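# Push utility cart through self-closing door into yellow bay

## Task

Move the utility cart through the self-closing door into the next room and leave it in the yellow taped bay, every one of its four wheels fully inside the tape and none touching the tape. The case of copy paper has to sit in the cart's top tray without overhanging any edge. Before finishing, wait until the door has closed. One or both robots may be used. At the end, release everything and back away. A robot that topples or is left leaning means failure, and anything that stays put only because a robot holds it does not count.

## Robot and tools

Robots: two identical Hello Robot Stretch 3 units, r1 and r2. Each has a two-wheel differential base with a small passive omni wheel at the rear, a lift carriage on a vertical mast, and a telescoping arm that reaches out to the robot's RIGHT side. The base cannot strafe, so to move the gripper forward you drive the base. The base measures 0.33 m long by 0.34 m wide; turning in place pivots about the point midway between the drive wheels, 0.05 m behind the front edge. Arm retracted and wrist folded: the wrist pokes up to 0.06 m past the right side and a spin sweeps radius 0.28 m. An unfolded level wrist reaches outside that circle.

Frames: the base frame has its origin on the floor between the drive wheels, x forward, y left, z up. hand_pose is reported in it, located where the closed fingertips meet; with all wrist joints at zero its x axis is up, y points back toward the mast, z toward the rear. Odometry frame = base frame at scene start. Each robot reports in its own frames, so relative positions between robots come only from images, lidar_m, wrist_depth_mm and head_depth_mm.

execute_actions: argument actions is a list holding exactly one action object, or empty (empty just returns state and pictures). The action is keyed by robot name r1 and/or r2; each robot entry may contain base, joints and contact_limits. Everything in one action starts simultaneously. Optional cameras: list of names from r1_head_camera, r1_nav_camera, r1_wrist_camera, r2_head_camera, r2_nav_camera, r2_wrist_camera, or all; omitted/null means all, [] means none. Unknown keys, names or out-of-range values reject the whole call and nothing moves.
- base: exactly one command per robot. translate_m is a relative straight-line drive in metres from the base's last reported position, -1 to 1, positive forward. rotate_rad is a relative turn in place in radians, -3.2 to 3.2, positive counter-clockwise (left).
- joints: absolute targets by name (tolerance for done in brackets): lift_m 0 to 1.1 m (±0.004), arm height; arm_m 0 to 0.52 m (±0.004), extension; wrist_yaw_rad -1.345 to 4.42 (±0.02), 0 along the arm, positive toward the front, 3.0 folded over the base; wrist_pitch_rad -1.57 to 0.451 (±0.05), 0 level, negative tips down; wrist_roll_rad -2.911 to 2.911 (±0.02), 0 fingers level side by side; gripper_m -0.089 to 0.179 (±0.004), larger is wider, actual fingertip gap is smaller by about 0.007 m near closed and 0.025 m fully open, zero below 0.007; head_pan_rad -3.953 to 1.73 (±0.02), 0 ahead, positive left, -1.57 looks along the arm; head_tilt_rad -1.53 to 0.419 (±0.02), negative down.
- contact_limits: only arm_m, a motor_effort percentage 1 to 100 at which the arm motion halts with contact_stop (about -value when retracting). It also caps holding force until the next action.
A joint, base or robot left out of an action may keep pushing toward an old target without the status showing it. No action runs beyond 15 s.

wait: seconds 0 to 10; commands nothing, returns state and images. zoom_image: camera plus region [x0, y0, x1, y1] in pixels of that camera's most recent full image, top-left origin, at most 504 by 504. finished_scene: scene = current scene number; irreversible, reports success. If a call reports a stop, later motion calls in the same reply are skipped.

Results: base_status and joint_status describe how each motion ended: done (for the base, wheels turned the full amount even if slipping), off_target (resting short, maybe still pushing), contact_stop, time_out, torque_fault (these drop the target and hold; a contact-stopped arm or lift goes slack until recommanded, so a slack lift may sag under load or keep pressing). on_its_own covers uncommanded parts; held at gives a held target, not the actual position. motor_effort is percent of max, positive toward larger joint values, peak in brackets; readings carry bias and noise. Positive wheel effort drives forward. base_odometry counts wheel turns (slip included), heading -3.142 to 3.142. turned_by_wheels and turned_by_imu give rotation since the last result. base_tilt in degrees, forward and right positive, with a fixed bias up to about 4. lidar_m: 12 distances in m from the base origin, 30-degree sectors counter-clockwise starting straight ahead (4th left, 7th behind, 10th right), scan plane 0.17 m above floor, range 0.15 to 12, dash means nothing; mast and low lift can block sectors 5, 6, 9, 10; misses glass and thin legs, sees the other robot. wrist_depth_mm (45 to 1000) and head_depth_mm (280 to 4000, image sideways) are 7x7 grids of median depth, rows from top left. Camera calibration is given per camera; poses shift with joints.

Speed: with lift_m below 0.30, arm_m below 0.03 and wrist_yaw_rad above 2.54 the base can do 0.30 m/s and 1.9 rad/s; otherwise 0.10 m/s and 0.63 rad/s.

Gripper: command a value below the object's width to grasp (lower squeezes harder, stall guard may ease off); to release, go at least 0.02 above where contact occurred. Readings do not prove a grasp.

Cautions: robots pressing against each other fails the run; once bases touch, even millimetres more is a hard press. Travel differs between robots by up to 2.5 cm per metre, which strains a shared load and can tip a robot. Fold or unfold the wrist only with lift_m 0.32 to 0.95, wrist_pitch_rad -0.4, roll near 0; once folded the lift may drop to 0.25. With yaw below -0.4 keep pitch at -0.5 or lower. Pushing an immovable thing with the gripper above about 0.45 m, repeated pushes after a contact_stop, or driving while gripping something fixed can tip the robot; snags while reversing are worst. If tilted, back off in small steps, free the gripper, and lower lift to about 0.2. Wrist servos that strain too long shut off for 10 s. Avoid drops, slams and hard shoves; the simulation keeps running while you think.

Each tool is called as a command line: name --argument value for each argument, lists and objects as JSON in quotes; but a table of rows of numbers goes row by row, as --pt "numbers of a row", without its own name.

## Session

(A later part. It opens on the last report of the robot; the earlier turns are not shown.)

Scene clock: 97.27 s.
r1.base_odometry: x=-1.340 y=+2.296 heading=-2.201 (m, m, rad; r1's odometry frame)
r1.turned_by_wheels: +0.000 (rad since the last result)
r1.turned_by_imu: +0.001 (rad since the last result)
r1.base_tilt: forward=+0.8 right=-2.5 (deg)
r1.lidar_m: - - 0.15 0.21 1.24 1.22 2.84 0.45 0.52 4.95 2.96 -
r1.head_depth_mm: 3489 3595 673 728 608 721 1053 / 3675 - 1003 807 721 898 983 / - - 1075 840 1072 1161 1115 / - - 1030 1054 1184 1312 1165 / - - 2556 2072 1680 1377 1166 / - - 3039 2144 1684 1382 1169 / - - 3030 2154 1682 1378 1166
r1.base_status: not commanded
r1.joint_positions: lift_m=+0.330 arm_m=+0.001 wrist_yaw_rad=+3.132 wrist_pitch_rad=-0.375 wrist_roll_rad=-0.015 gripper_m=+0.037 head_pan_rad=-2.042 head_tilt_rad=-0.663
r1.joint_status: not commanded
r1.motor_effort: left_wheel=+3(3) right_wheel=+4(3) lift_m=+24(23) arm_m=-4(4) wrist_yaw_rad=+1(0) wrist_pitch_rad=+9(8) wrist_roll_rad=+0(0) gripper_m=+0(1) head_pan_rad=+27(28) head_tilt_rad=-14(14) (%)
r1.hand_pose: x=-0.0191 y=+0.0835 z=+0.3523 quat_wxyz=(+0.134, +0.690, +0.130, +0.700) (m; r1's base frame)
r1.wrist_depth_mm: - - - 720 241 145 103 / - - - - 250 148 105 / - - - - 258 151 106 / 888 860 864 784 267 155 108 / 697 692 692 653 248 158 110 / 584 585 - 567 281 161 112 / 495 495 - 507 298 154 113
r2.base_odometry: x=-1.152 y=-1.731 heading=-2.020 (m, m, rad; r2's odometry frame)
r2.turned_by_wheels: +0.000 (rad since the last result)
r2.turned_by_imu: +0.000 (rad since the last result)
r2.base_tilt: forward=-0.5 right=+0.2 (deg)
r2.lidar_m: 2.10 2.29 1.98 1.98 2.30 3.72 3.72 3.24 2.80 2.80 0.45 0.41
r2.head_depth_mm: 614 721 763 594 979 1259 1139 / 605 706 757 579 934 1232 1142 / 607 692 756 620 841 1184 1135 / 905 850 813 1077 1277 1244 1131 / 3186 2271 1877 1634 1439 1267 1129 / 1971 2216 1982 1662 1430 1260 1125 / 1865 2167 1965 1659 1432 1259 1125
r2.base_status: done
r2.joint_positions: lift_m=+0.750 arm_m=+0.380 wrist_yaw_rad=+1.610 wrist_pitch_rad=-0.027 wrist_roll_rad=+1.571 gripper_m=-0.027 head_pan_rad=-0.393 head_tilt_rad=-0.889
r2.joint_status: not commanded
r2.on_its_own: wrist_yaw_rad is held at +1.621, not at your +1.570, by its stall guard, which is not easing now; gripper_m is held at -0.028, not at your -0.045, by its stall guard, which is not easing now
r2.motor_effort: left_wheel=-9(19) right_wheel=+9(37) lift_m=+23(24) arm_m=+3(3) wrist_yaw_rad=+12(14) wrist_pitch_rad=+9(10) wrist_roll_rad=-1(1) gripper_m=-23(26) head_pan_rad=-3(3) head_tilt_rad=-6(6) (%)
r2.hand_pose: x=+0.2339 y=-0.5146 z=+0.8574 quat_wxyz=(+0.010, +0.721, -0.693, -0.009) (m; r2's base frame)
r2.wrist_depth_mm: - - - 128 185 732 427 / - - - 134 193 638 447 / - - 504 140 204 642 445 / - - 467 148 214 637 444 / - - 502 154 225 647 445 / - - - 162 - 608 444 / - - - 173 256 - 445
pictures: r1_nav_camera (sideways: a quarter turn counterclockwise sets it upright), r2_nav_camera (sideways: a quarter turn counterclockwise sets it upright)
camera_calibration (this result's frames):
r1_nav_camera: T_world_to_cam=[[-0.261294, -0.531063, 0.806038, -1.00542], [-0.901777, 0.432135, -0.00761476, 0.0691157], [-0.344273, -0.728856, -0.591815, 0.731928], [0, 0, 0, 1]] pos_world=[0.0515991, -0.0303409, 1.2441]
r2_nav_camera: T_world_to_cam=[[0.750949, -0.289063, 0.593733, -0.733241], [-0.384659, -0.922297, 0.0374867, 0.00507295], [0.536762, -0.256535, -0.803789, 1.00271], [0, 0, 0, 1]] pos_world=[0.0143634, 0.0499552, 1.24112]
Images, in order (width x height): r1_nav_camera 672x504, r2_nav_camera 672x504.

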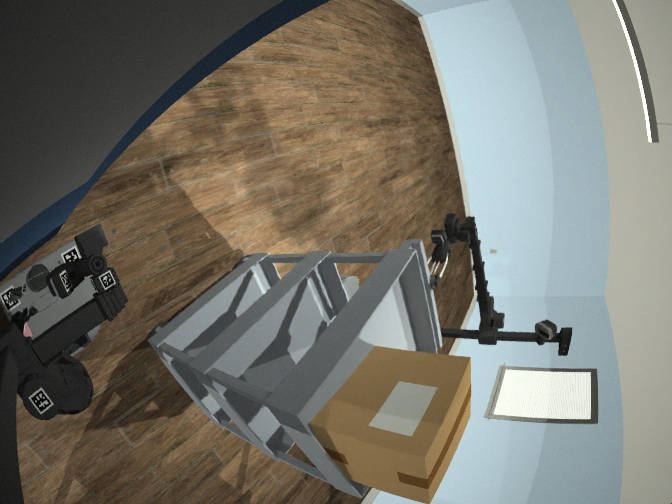

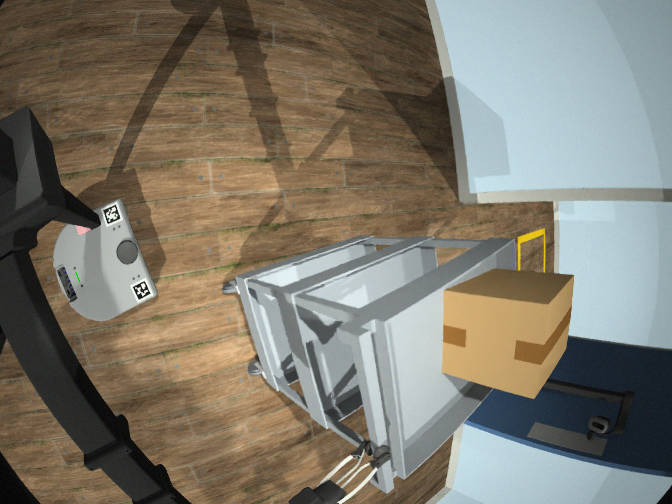

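execute_actions --actions '[{"r2":{"base":{"rotate_rad":-0.43},"joints":{"arm_m":0.2,"gripper_m":-0.032,"head_pan_rad":0,"wrist_yaw_rad":1.57}}}]' --cameras '["r2_nav_camera"]'

execute_actions --actions '[{"r2":{"base":{"translate_m":0.4},"joints":{"arm_m":0.13}}}]' --cameras '["r2_nav_camera","r1_nav_camera"]'

Scene clock: 103.93 s.
r1.base_odometry: x=-1.340 y=+2.296 heading=-2.201 (m, m, rad; r1's odometry frame)
r1.turned_by_wheels: +0.000 (rad since the last result)
r1.turned_by_imu: +0.001 (rad since the last result)
r1.base_tilt: forward=+0.8 right=-2.4 (deg)
r1.lidar_m: - - 0.15 0.21 1.24 1.22 2.84 0.45 0.52 4.93 2.97 -
r1.head_depth_mm: 3442 3552 673 725 607 742 1054 / - 1508 824 806 720 902 983 / - - 1071 838 1071 1161 1116 / - - 1030 1050 1188 1310 1162 / - - 3032 2078 1676 1378 1166 / - - 3041 2156 1691 1374 1163 / - - 3058 2157 1682 1377 1163
r1.base_status: not commanded
r1.joint_positions: lift_m=+0.330 arm_m=+0.001 wrist_yaw_rad=+3.132 wrist_pitch_rad=-0.375 wrist_roll_rad=-0.015 gripper_m=+0.037 head_pan_rad=-2.042 head_tilt_rad=-0.663
r1.joint_status: not commanded
r1.motor_effort: left_wheel=+3(3) right_wheel=+4(4) lift_m=+23(23) arm_m=-4(4) wrist_yaw_rad=+0(0) wrist_pitch_rad=+9(9) wrist_roll_rad=+0(0) gripper_m=+0(0) head_pan_rad=+27(28) head_tilt_rad=-14(14) (%)
r1.hand_pose: x=-0.0191 y=+0.0835 z=+0.3523 quat_wxyz=(+0.134, +0.690, +0.130, +0.700) (m; r1's base frame)
r1.wrist_depth_mm: - - - 716 241 145 103 / - - - - 250 148 105 / - - - - 259 152 107 / 908 882 871 772 269 155 108 / 699 701 691 651 248 158 110 / 579 570 - 567 279 162 112 / 490 496 - 513 299 155 113
r2.base_odometry: x=-1.152 y=-1.731 heading=-2.450 (m, m, rad; r2's odometry frame)
r2.turned_by_wheels: -0.430 (rad since the last result)
r2.turned_by_imu: -0.436 (rad since the last result)
r2.base_tilt: forward=-0.4 right=+0.2 (deg)
r2.lidar_m: 0.41 2.12 2.18 1.98 1.99 2.45 3.72 3.75 3.08 2.79 2.81 0.42
r2.head_depth_mm: 629 854 761 602 1136 1261 1142 / 615 721 758 583 956 1234 1140 / 602 702 755 583 855 1210 1132 / 669 757 753 1030 1221 1225 1131 / 3178 952 1219 1568 1437 1256 1129 / 3201 2298 1973 1667 1428 1262 1127 / 1863 2159 1969 1661 1430 1251 1124
r2.base_status: done
r2.joint_positions: lift_m=+0.750 arm_m=+0.200 wrist_yaw_rad=+1.570 wrist_pitch_rad=-0.020 wrist_roll_rad=+1.571 gripper_m=-0.031 head_pan_rad=-0.007 head_tilt_rad=-0.889
r2.joint_status: all done
r2.motor_effort: left_wheel=+4(15) right_wheel=-3(19) lift_m=+24(24) arm_m=-4(5) wrist_yaw_rad=+1(27) wrist_pitch_rad=+7(9) wrist_roll_rad=-1(1) gripper_m=-14(50) head_pan_rad=+3(25) head_tilt_rad=-6(6) (%)
r2.hand_pose: x=+0.2343 y=-0.3454 z=+0.8593 quat_wxyz=(+0.008, +0.707, -0.707, -0.007) (m; r2's base frame)
r2.wrist_depth_mm: - - - - - - - / - - - 426 - 534 452 / - - - 419 - 615 442 / - - - 408 - 651 427 / - - 635 396 - 648 419 / - - 624 - 967 646 408 / - - - 379 - 608 398
pictures: r2_nav_camera (sideways: a quarter turn counterclockwise sets it upright)
camera_calibration (this result's frames):
r2_nav_camera: T_world_to_cam=[[0.804553, 0.0148569, 0.593695, -0.733519], [-0.00921001, -0.999255, 0.0374868, 0.00278257], [0.59381, -0.0356281, -0.803816, 1.00239], [0, 0, 0, 1]] pos_world=[-0.00505063, 0.0493917, 1.24112]
Images, in order (width x height): r2_nav_camera 672x504.

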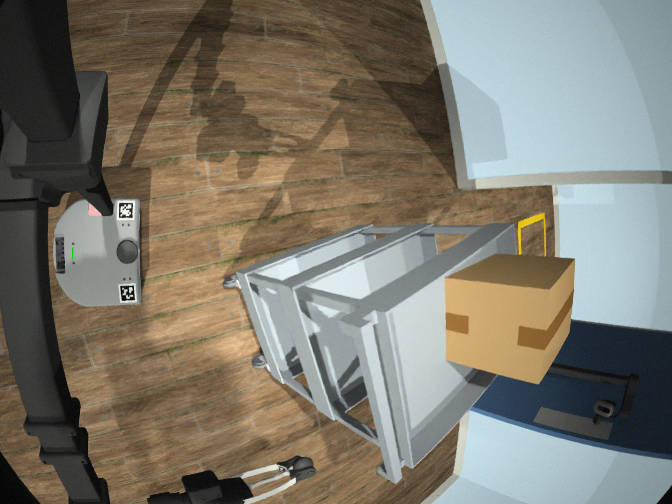

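Scene clock: 108.90 s.
r1.base_odometry: x=-1.340 y=+2.296 heading=-2.201 (m, m, rad; r1's odometry frame)
r1.turned_by_wheels: +0.000 (rad since the last result)
r1.turned_by_imu: +0.001 (rad since the last result)
r1.base_tilt: forward=+0.9 right=-2.4 (deg)
r1.lidar_m: - - 0.15 0.21 1.24 1.22 0.43 0.43 0.50 4.96 2.97 -
r1.head_depth_mm: 3507 1229 1255 837 612 854 775 / - - 3018 838 659 878 1011 / - - 2555 797 982 950 1105 / - - 2867 1928 1640 1343 1168 / - - 3017 2175 1693 1378 1164 / - - 3021 2154 1692 1383 1166 / - - 3012 2166 1687 1373 1165
r1.base_status: not commanded
r1.joint_positions: lift_m=+0.330 arm_m=+0.001 wrist_yaw_rad=+3.132 wrist_pitch_rad=-0.375 wrist_roll_rad=-0.015 gripper_m=+0.037 head_pan_rad=-2.042 head_tilt_rad=-0.663
r1.joint_status: not commanded
r1.motor_effort: left_wheel=+3(3) right_wheel=+4(3) lift_m=+23(23) arm_m=-4(4) wrist_yaw_rad=+0(0) wrist_pitch_rad=+9(9) wrist_roll_rad=+0(0) gripper_m=+0(1) head_pan_rad=+28(27) head_tilt_rad=-14(14) (%)
r1.hand_pose: x=-0.0191 y=+0.0835 z=+0.3523 quat_wxyz=(+0.134, +0.690, +0.130, +0.700) (m; r1's base frame)
r1.wrist_depth_mm: - - - 715 242 145 103 / - - - - 249 148 105 / - - - - 258 151 107 / 887 880 873 769 267 155 108 / 703 706 693 665 248 159 110 / 584 577 - 565 279 161 111 / 501 492 - 511 297 154 114
r2.base_odometry: x=-1.460 y=-1.986 heading=-2.450 (m, m, rad; r2's odometry frame)
r2.turned_by_wheels: +0.000 (rad since the last result)
r2.turned_by_imu: -0.005 (rad since the last result)
r2.base_tilt: forward=-0.4 right=+0.1 (deg)
r2.lidar_m: 0.25 0.77 2.10 2.05 2.06 2.52 4.13 4.13 3.02 2.72 0.53 0.23
r2.head_depth_mm: 1339 789 759 637 560 1146 1143 / 519 545 667 635 548 454 1137 / 515 516 627 634 547 636 1098 / 512 492 590 630 580 841 1099 / 528 548 679 659 959 1242 1126 / 677 814 777 1092 1400 1261 1125 / 1585 1699 1905 1645 1422 1257 1124
r2.base_status: done
r2.joint_positions: lift_m=+0.750 arm_m=+0.130 wrist_yaw_rad=+1.569 wrist_pitch_rad=-0.024 wrist_roll_rad=+1.571 gripper_m=-0.031 head_pan_rad=-0.007 head_tilt_rad=-0.891
r2.joint_status: all done
r2.motor_effort: left_wheel=-2(26) right_wheel=+5(44) lift_m=+23(24) arm_m=-2(4) wrist_yaw_rad=+1(11) wrist_pitch_rad=+8(9) wrist_roll_rad=-1(1) gripper_m=-13(14) head_pan_rad=+3(3) head_tilt_rad=-5(5) (%)
r2.hand_pose: x=+0.2342 y=-0.2757 z=+0.8583 quat_wxyz=(+0.009, +0.706, -0.708, -0.008) (m; r2's base frame)
r2.wrist_depth_mm: - 923 - 315 334 346 349 / - - - 291 904 - 429 / - - - 274 929 608 449 / - - - 259 271 647 450 / - - 488 248 254 645 445 / - - 474 - 241 643 447 / - - 456 168 230 649 447
pictures: r1_nav_camera (sideways: a quarter turn counterclockwise sets it upright), r2_nav_camera (sideways: a quarter turn counterclockwise sets it upright)
camera_calibration (this result's frames):
r1_nav_camera: T_world_to_cam=[[-0.261294, -0.531063, 0.806038, -1.00542], [-0.901777, 0.432135, -0.00761476, 0.0691158], [-0.344273, -0.728856, -0.591815, 0.731928], [0, 0, 0, 1]] pos_world=[0.0515991, -0.0303409, 1.2441]
r2_nav_camera: T_world_to_cam=[[0.80556, 0.0151017, 0.592322, -0.731736], [-0.0088335, -0.999258, 0.0374905, 0.0027756], [0.592448, -0.0354331, -0.804829, 1.00372], [0, 0, 0, 1]] pos_world=[-0.00516975, 0.0493889, 1.24114]
Images, in order (width x height): r1_nav_camera 672x504, r2_nav_camera 672x504.

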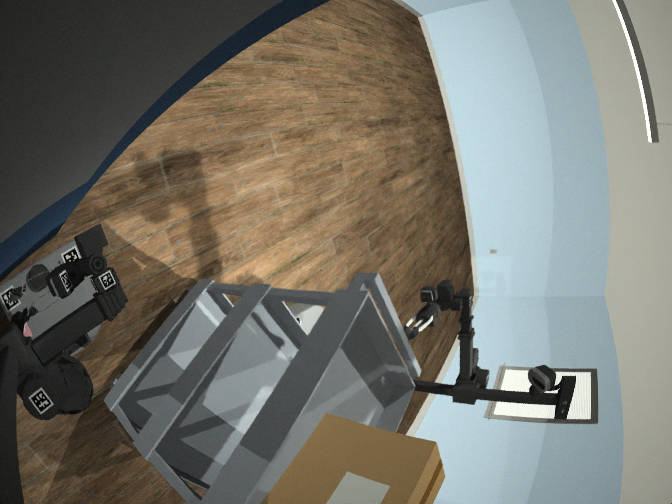

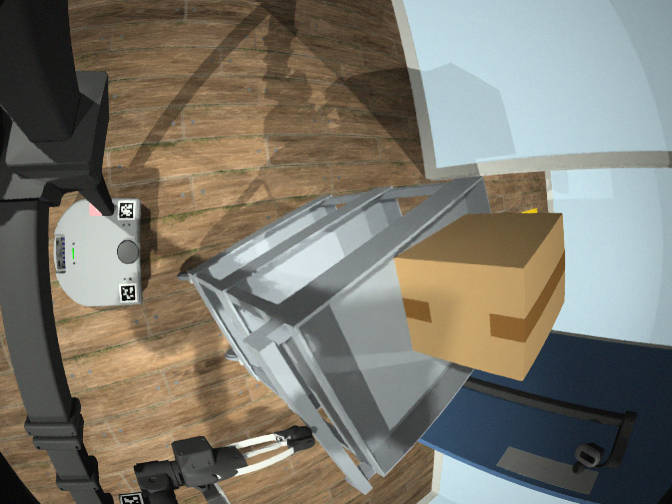

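execute_actions --actions '[{"r2":{"joints":{"arm_m":0.25,"gripper_m":0.08}}}]' --cameras '[]'

execute_actions --actions '[{"r2":{"base":{"translate_m":0.11},"joints":{"head_pan_rad":-0.8}}}]' --cameras '["r2_head_camera"]'

Scene clock: 113.27 s.
r1.base_odometry: x=-1.340 y=+2.296 heading=-2.201 (m, m, rad; r1's odometry frame)
r1.turned_by_wheels: +0.000 (rad since the last result)
r1.turned_by_imu: +0.001 (rad since the last result)
r1.base_tilt: forward=+0.8 right=-2.5 (deg)
r1.lidar_m: - - 0.15 0.21 1.24 1.22 0.43 0.43 0.50 4.96 2.97 -
r1.head_depth_mm: 3490 1225 1258 838 612 854 776 / - - 2992 838 660 878 1009 / - - 3025 796 980 949 1104 / - - 1063 1933 1629 1346 1168 / - - 3027 2156 1685 1378 1166 / - - 3048 2155 1688 1378 1165 / - - 3002 2178 1682 1376 1169
r1.base_status: not commanded
r1.joint_positions: lift_m=+0.330 arm_m=+0.001 wrist_yaw_rad=+3.132 wrist_pitch_rad=-0.375 wrist_roll_rad=-0.015 gripper_m=+0.037 head_pan_rad=-2.042 head_tilt_rad=-0.663
r1.joint_status: not commanded
r1.motor_effort: left_wheel=+3(3) right_wheel=+4(4) lift_m=+24(23) arm_m=-4(4) wrist_yaw_rad=-1(0) wrist_pitch_rad=+9(9) wrist_roll_rad=+0(0) gripper_m=-1(0) head_pan_rad=+28(28) head_tilt_rad=-14(14) (%)
r1.hand_pose: x=-0.0191 y=+0.0835 z=+0.3523 quat_wxyz=(+0.134, +0.690, +0.130, +0.700) (m; r1's base frame)
r1.wrist_depth_mm: - - - 718 241 145 103 / - - - - 249 148 105 / - - - - 258 151 106 / 885 882 855 781 268 155 108 / 710 708 685 650 248 158 110 / 587 584 - 566 279 161 112 / 498 503 - 512 300 155 113
r2.base_odometry: x=-1.460 y=-1.986 heading=-2.450 (m, m, rad; r2's odometry frame)
r2.turned_by_wheels: +0.000 (rad since the last result)
r2.turned_by_imu: +0.000 (rad since the last result)
r2.base_tilt: forward=-0.5 right=+0.2 (deg)
r2.lidar_m: 0.25 0.77 2.11 2.05 2.06 2.52 4.12 4.15 3.03 2.73 0.53 0.23
r2.head_depth_mm: 1337 790 759 638 560 1150 1141 / 519 546 667 635 548 454 1140 / 515 517 625 633 546 618 1102 / 512 492 590 631 578 841 1100 / 529 548 680 659 958 1240 1130 / 676 814 779 1094 1402 1264 1119 / 1580 1697 1906 1658 1429 1256 1124
r2.base_status: not commanded
r2.joint_positions: lift_m=+0.750 arm_m=+0.250 wrist_yaw_rad=+1.569 wrist_pitch_rad=-0.024 wrist_roll_rad=+1.571 gripper_m=+0.080 head_pan_rad=-0.007 head_tilt_rad=-0.891
r2.joint_status: all done
r2.motor_effort: left_wheel=+0(2) right_wheel=+0(5) lift_m=+24(24) arm_m=+3(6) wrist_yaw_rad=+1(1) wrist_pitch_rad=+8(8) wrist_roll_rad=-1(1) gripper_m=+1(94) head_pan_rad=+2(3) head_tilt_rad=-5(5) (%)
r2.hand_pose: x=+0.2342 y=-0.3950 z=+0.8583 quat_wxyz=(+0.009, +0.706, -0.708, -0.008) (m; r2's base frame)
r2.wrist_depth_mm: 880 871 876 873 863 848 849 / - 950 - - - - 802 / - - - 322 352 358 362 / - - - 321 - 628 446 / - - - 301 858 641 444 / - - - 287 289 646 449 / - - 495 273 281 567 447
pictures: none
No camera images: the call's "cameras" was empty. Leave "cameras" out to get every camera's image.

Scene clock: 116.07 s.
r1.base_odometry: x=-1.340 y=+2.296 heading=-2.201 (m, m, rad; r1's odometry frame)
r1.turned_by_wheels: +0.000 (rad since the last result)
r1.turned_by_imu: +0.000 (rad since the last result)
r1.base_tilt: forward=+0.8 right=-2.5 (deg)
r1.lidar_m: - - 0.15 0.21 1.24 1.22 0.43 0.43 0.50 4.94 2.96 -
r1.head_depth_mm: 3481 3421 2995 838 611 855 774 / - - 3019 838 659 875 1010 / - - 3042 797 978 951 1102 / - - 967 1933 1629 1346 1166 / - - 3027 2159 1683 1379 1167 / - - 3017 2152 1675 1375 1166 / - - 2993 2160 1695 1387 1169
r1.base_status: not commanded
r1.joint_positions: lift_m=+0.330 arm_m=+0.001 wrist_yaw_rad=+3.132 wrist_pitch_rad=-0.375 wrist_roll_rad=-0.015 gripper_m=+0.037 head_pan_rad=-2.042 head_tilt_rad=-0.663
r1.joint_status: not commanded
r1.motor_effort: left_wheel=+3(3) right_wheel=+4(4) lift_m=+23(23) arm_m=-4(4) wrist_yaw_rad=+0(1) wrist_pitch_rad=+8(9) wrist_roll_rad=+0(0) gripper_m=+0(1) head_pan_rad=+28(28) head_tilt_rad=-14(15) (%)
r1.hand_pose: x=-0.0191 y=+0.0835 z=+0.3523 quat_wxyz=(+0.134, +0.690, +0.130, +0.700) (m; r1's base frame)
r1.wrist_depth_mm: - - - 721 242 145 103 / - - - - 249 148 105 / - - - - 259 152 106 / 901 887 868 766 267 155 108 / 719 717 689 656 248 159 110 / 587 578 - 569 281 161 111 / 494 505 - 515 300 154 113
r2.base_odometry: x=-1.545 y=-2.056 heading=-2.450 (m, m, rad; r2's odometry frame)
r2.turned_by_wheels: +0.000 (rad since the last result)
r2.turned_by_imu: +0.000 (rad since the last result)
r2.base_tilt: forward=-0.5 right=+0.2 (deg)
r2.lidar_m: 0.17 0.53 1.98 2.07 2.08 2.55 4.23 4.24 2.99 2.71 0.19 0.15
r2.head_depth_mm: 2497 2509 2012 1732 1451 1278 1142 / 2660 2467 2030 1636 1454 1280 1136 / 2834 2470 712 680 498 1208 1127 / 2762 2448 708 630 554 770 921 / 1049 1220 708 627 543 477 629 / 1065 1253 718 626 541 476 720 / 1104 1215 721 609 539 475 974
r2.base_status: done
r2.joint_positions: lift_m=+0.750 arm_m=+0.250 wrist_yaw_rad=+1.569 wrist_pitch_rad=-0.024 wrist_roll_rad=+1.571 gripper_m=+0.080 head_pan_rad=-0.793 head_tilt_rad=-0.891
r2.joint_status: all done
r2.motor_effort: left_wheel=+1(8) right_wheel=-1(4) lift_m=+24(24) arm_m=+3(3) wrist_yaw_rad=+1(1) wrist_pitch_rad=+8(8) wrist_roll_rad=-1(1) gripper_m=+0(0) head_pan_rad=-3(36) head_tilt_rad=-5(5) (%)
r2.hand_pose: x=+0.2342 y=-0.3950 z=+0.8583 quat_wxyz=(+0.009, +0.706, -0.708, -0.008) (m; r2's base frame)
r2.wrist_depth_mm: 783 786 805 783 794 690 791 / - 875 - 174 675 939 803 / - - - 164 230 243 247 / - - - 153 220 - 408 / - - - 144 208 631 448 / - - - 137 195 640 444 / - - 401 130 185 577 443
pictures: r2_head_camera (sideways: a quarter turn clockwise sets it upright)
camera_calibration (this result's frames):
r2_head_camera: T_world_to_cam=[[-0.562379, 0.559383, -0.608951, 0.813607], [0.723688, 0.689229, -0.0352145, 0.0420638], [0.400008, -0.460494, -0.792426, 0.99107], [0, 0, 0, 1]] pos_world=[0.0306785, -0.0277276, 1.28228]
Images, in order (width x height): r2_head_camera 896x504.

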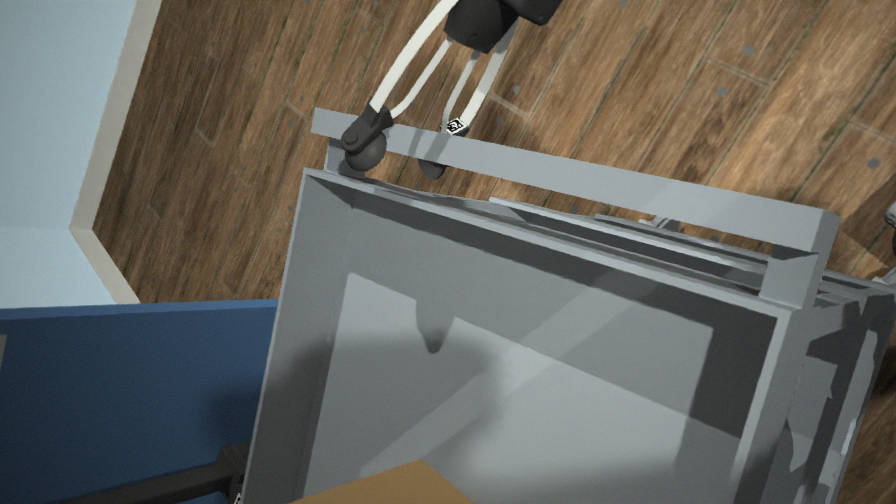

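execute_actions --actions '[{"r2":{"joints":{"gripper_m":-0.03,"head_pan_rad":0}}}]' --cameras '[]'

execute_actions --actions '[{"r2":{"joints":{"arm_m":0.0}}}]' --cameras '["r2_nav_camera"]'

Scene clock: 119.33 s.
r1.base_odometry: x=-1.340 y=+2.296 heading=-2.201 (m, m, rad; r1's odometry frame)
r1.turned_by_wheels: +0.000 (rad since the last result)
r1.turned_by_imu: +0.000 (rad since the last result)
r1.base_tilt: forward=+0.8 right=-2.4 (deg)
r1.lidar_m: - - 0.15 0.21 1.24 1.22 0.43 0.43 0.50 4.96 2.97 -
r1.head_depth_mm: 3481 3373 2997 840 612 855 775 / - - 3007 837 661 876 1010 / - - 3000 798 977 953 1104 / - - 966 1913 1630 1349 1173 / - - 3012 2161 1688 1375 1161 / - - 3032 2157 1691 1378 1166 / - - 2993 2159 1682 1375 1166
r1.base_status: not commanded
r1.joint_positions: lift_m=+0.330 arm_m=+0.001 wrist_yaw_rad=+3.132 wrist_pitch_rad=-0.375 wrist_roll_rad=-0.015 gripper_m=+0.037 head_pan_rad=-2.042 head_tilt_rad=-0.663
r1.joint_status: not commanded
r1.motor_effort: left_wheel=+2(3) right_wheel=+3(4) lift_m=+23(23) arm_m=-4(4) wrist_yaw_rad=-1(1) wrist_pitch_rad=+9(9) wrist_roll_rad=+0(0) gripper_m=-1(0) head_pan_rad=+27(28) head_tilt_rad=-13(14) (%)
r1.hand_pose: x=-0.0191 y=+0.0835 z=+0.3523 quat_wxyz=(+0.134, +0.690, +0.130, +0.700) (m; r1's base frame)
r1.wrist_depth_mm: - - - 720 242 145 103 / - - - - 250 148 105 / - - - - 260 151 107 / 887 880 869 776 267 154 108 / 714 705 684 659 249 158 110 / 581 575 - 575 281 162 112 / 498 498 - 508 300 154 113
r2.base_odometry: x=-1.545 y=-2.056 heading=-2.450 (m, m, rad; r2's odometry frame)
r2.turned_by_wheels: +0.000 (rad since the last result)
r2.turned_by_imu: +0.000 (rad since the last result)
r2.base_tilt: forward=-0.6 right=+0.1 (deg)
r2.lidar_m: 0.17 0.53 1.98 2.07 2.08 2.54 4.23 4.26 2.99 2.71 0.19 0.15
r2.head_depth_mm: 1356 441 543 638 549 484 992 / 518 426 497 606 548 481 394 / 514 410 467 591 545 480 451 / 510 395 440 549 544 506 962 / 507 422 506 601 588 1128 1131 / 550 670 723 854 1351 1259 1125 / 2904 1657 1805 1656 1427 1252 1124
r2.base_status: not commanded
r2.joint_positions: lift_m=+0.750 arm_m=+0.250 wrist_yaw_rad=+1.570 wrist_pitch_rad=-0.028 wrist_roll_rad=+1.571 gripper_m=-0.029 head_pan_rad=-0.007 head_tilt_rad=-0.891
r2.joint_status: all done
r2.motor_effort: left_wheel=+4(5) right_wheel=-7(11) lift_m=+24(24) arm_m=+3(3) wrist_yaw_rad=+0(1) wrist_pitch_rad=+9(11) wrist_roll_rad=-1(1) gripper_m=-25(98) head_pan_rad=+3(36) head_tilt_rad=-5(5) (%)
r2.hand_pose: x=+0.2341 y=-0.3947 z=+0.8574 quat_wxyz=(+0.010, +0.707, -0.707, -0.010) (m; r2's base frame)
r2.wrist_depth_mm: 786 780 810 782 786 685 804 / - 901 - 168 667 931 797 / - - - 158 226 239 244 / - - - 149 215 - 407 / - - - 141 204 645 445 / - - - 133 195 639 443 / - - 401 127 181 639 441
pictures: none
No camera images: the call's "cameras" was empty. Leave "cameras" out to get every camera's image.

Scene clock: 122.40 s.
r1.base_odometry: x=-1.340 y=+2.296 heading=-2.201 (m, m, rad; r1's odometry frame)
r1.turned_by_wheels: +0.000 (rad since the last result)
r1.turned_by_imu: +0.000 (rad since the last result)
r1.base_tilt: forward=+0.9 right=-2.4 (deg)
r1.lidar_m: - - 0.15 0.21 1.24 1.22 0.47 0.49 0.72 4.95 2.97 -
r1.head_depth_mm: 3471 3422 3015 815 1035 878 1034 / - - 1020 1925 1005 1171 1142 / - - 2986 2156 1585 1373 1169 / - - 2996 2147 1684 1376 1170 / - - 3023 2168 1686 1378 1171 / - - 3011 2155 1692 1375 1164 / - - 3037 2163 1683 1377 1170
r1.base_status: not commanded
r1.joint_positions: lift_m=+0.330 arm_m=+0.001 wrist_yaw_rad=+3.132 wrist_pitch_rad=-0.375 wrist_roll_rad=-0.015 gripper_m=+0.037 head_pan_rad=-2.042 head_tilt_rad=-0.663
r1.joint_status: not commanded
r1.motor_effort: left_wheel=+3(2) right_wheel=+4(4) lift_m=+24(23) arm_m=-4(4) wrist_yaw_rad=+1(0) wrist_pitch_rad=+9(9) wrist_roll_rad=+0(0) gripper_m=+0(1) head_pan_rad=+28(27) head_tilt_rad=-14(14) (%)
r1.hand_pose: x=-0.0191 y=+0.0835 z=+0.3523 quat_wxyz=(+0.134, +0.690, +0.130, +0.700) (m; r1's base frame)
r1.wrist_depth_mm: - - - 700 241 145 103 / - - - - 250 148 105 / - - - - 260 152 107 / 908 861 874 785 269 154 108 / 715 696 695 667 249 158 110 / 583 584 - 566 279 162 111 / 499 497 - 510 299 154 113
r2.base_odometry: x=-1.545 y=-2.056 heading=-2.450 (m, m, rad; r2's odometry frame)
r2.turned_by_wheels: +0.000 (rad since the last result)
r2.turned_by_imu: +0.000 (rad since the last result)
r2.base_tilt: forward=-0.4 right=+0.2 (deg)
r2.lidar_m: 0.23 0.23 1.98 2.07 2.08 2.54 4.22 4.25 3.00 2.70 2.72 0.25
r2.head_depth_mm: 1389 1483 1147 615 561 594 1138 / 2979 1681 736 635 547 770 1122 / 3197 871 751 633 546 718 1102 / 511 489 585 630 544 503 1082 / 507 485 580 628 543 477 1058 / 504 483 575 626 541 457 1077 / 500 479 587 623 539 430 1106
r2.base_status: not commanded
r2.joint_positions: lift_m=+0.750 arm_m=+0.000 wrist_yaw_rad=+1.507 wrist_pitch_rad=-0.030 wrist_roll_rad=+1.571 gripper_m=-0.026 head_pan_rad=-0.007 head_tilt_rad=-0.891
r2.joint_status: all done
r2.on_its_own: wrist_yaw_rad is held at +1.527, not at your +1.570, by its stall guard, which is not easing now; wrist_yaw_rad is at rest, and its effort (+23) is outside its rest range (-12 to +12)
r2.motor_effort: left_wheel=-3(10) right_wheel=+3(16) lift_m=+24(24) arm_m=-4(4) wrist_yaw_rad=+23(50) wrist_pitch_rad=+10(11) wrist_roll_rad=-1(1) gripper_m=-23(26) head_pan_rad=+3(2) head_tilt_rad=-5(5) (%)
r2.hand_pose: x=+0.2335 y=-0.1618 z=+0.8567 quat_wxyz=(+0.011, +0.684, -0.729, -0.011) (m; r2's base frame)
r2.wrist_depth_mm: - 902 - 140 142 972 803 / - - - 138 197 214 737 / - - - 136 200 - 367 / - - - 134 198 598 443 / - - 688 133 195 636 443 / - 438 422 131 193 633 445 / - 421 427 130 190 634 445
pictures: r2_nav_camera (sideways: a quarter turn counterclockwise sets it upright)
camera_calibration (this result's frames):
r2_nav_camera: T_world_to_cam=[[0.805565, 0.01483, 0.592322, -0.731736], [-0.00917049, -0.999255, 0.0374905, 0.00277766], [0.592436, -0.0356329, -0.804829, 1.00372], [0, 0, 0, 1]] pos_world=[-0.0051531, 0.0493927, 1.24114]
Images, in order (width x height): r2_nav_camera 672x504.

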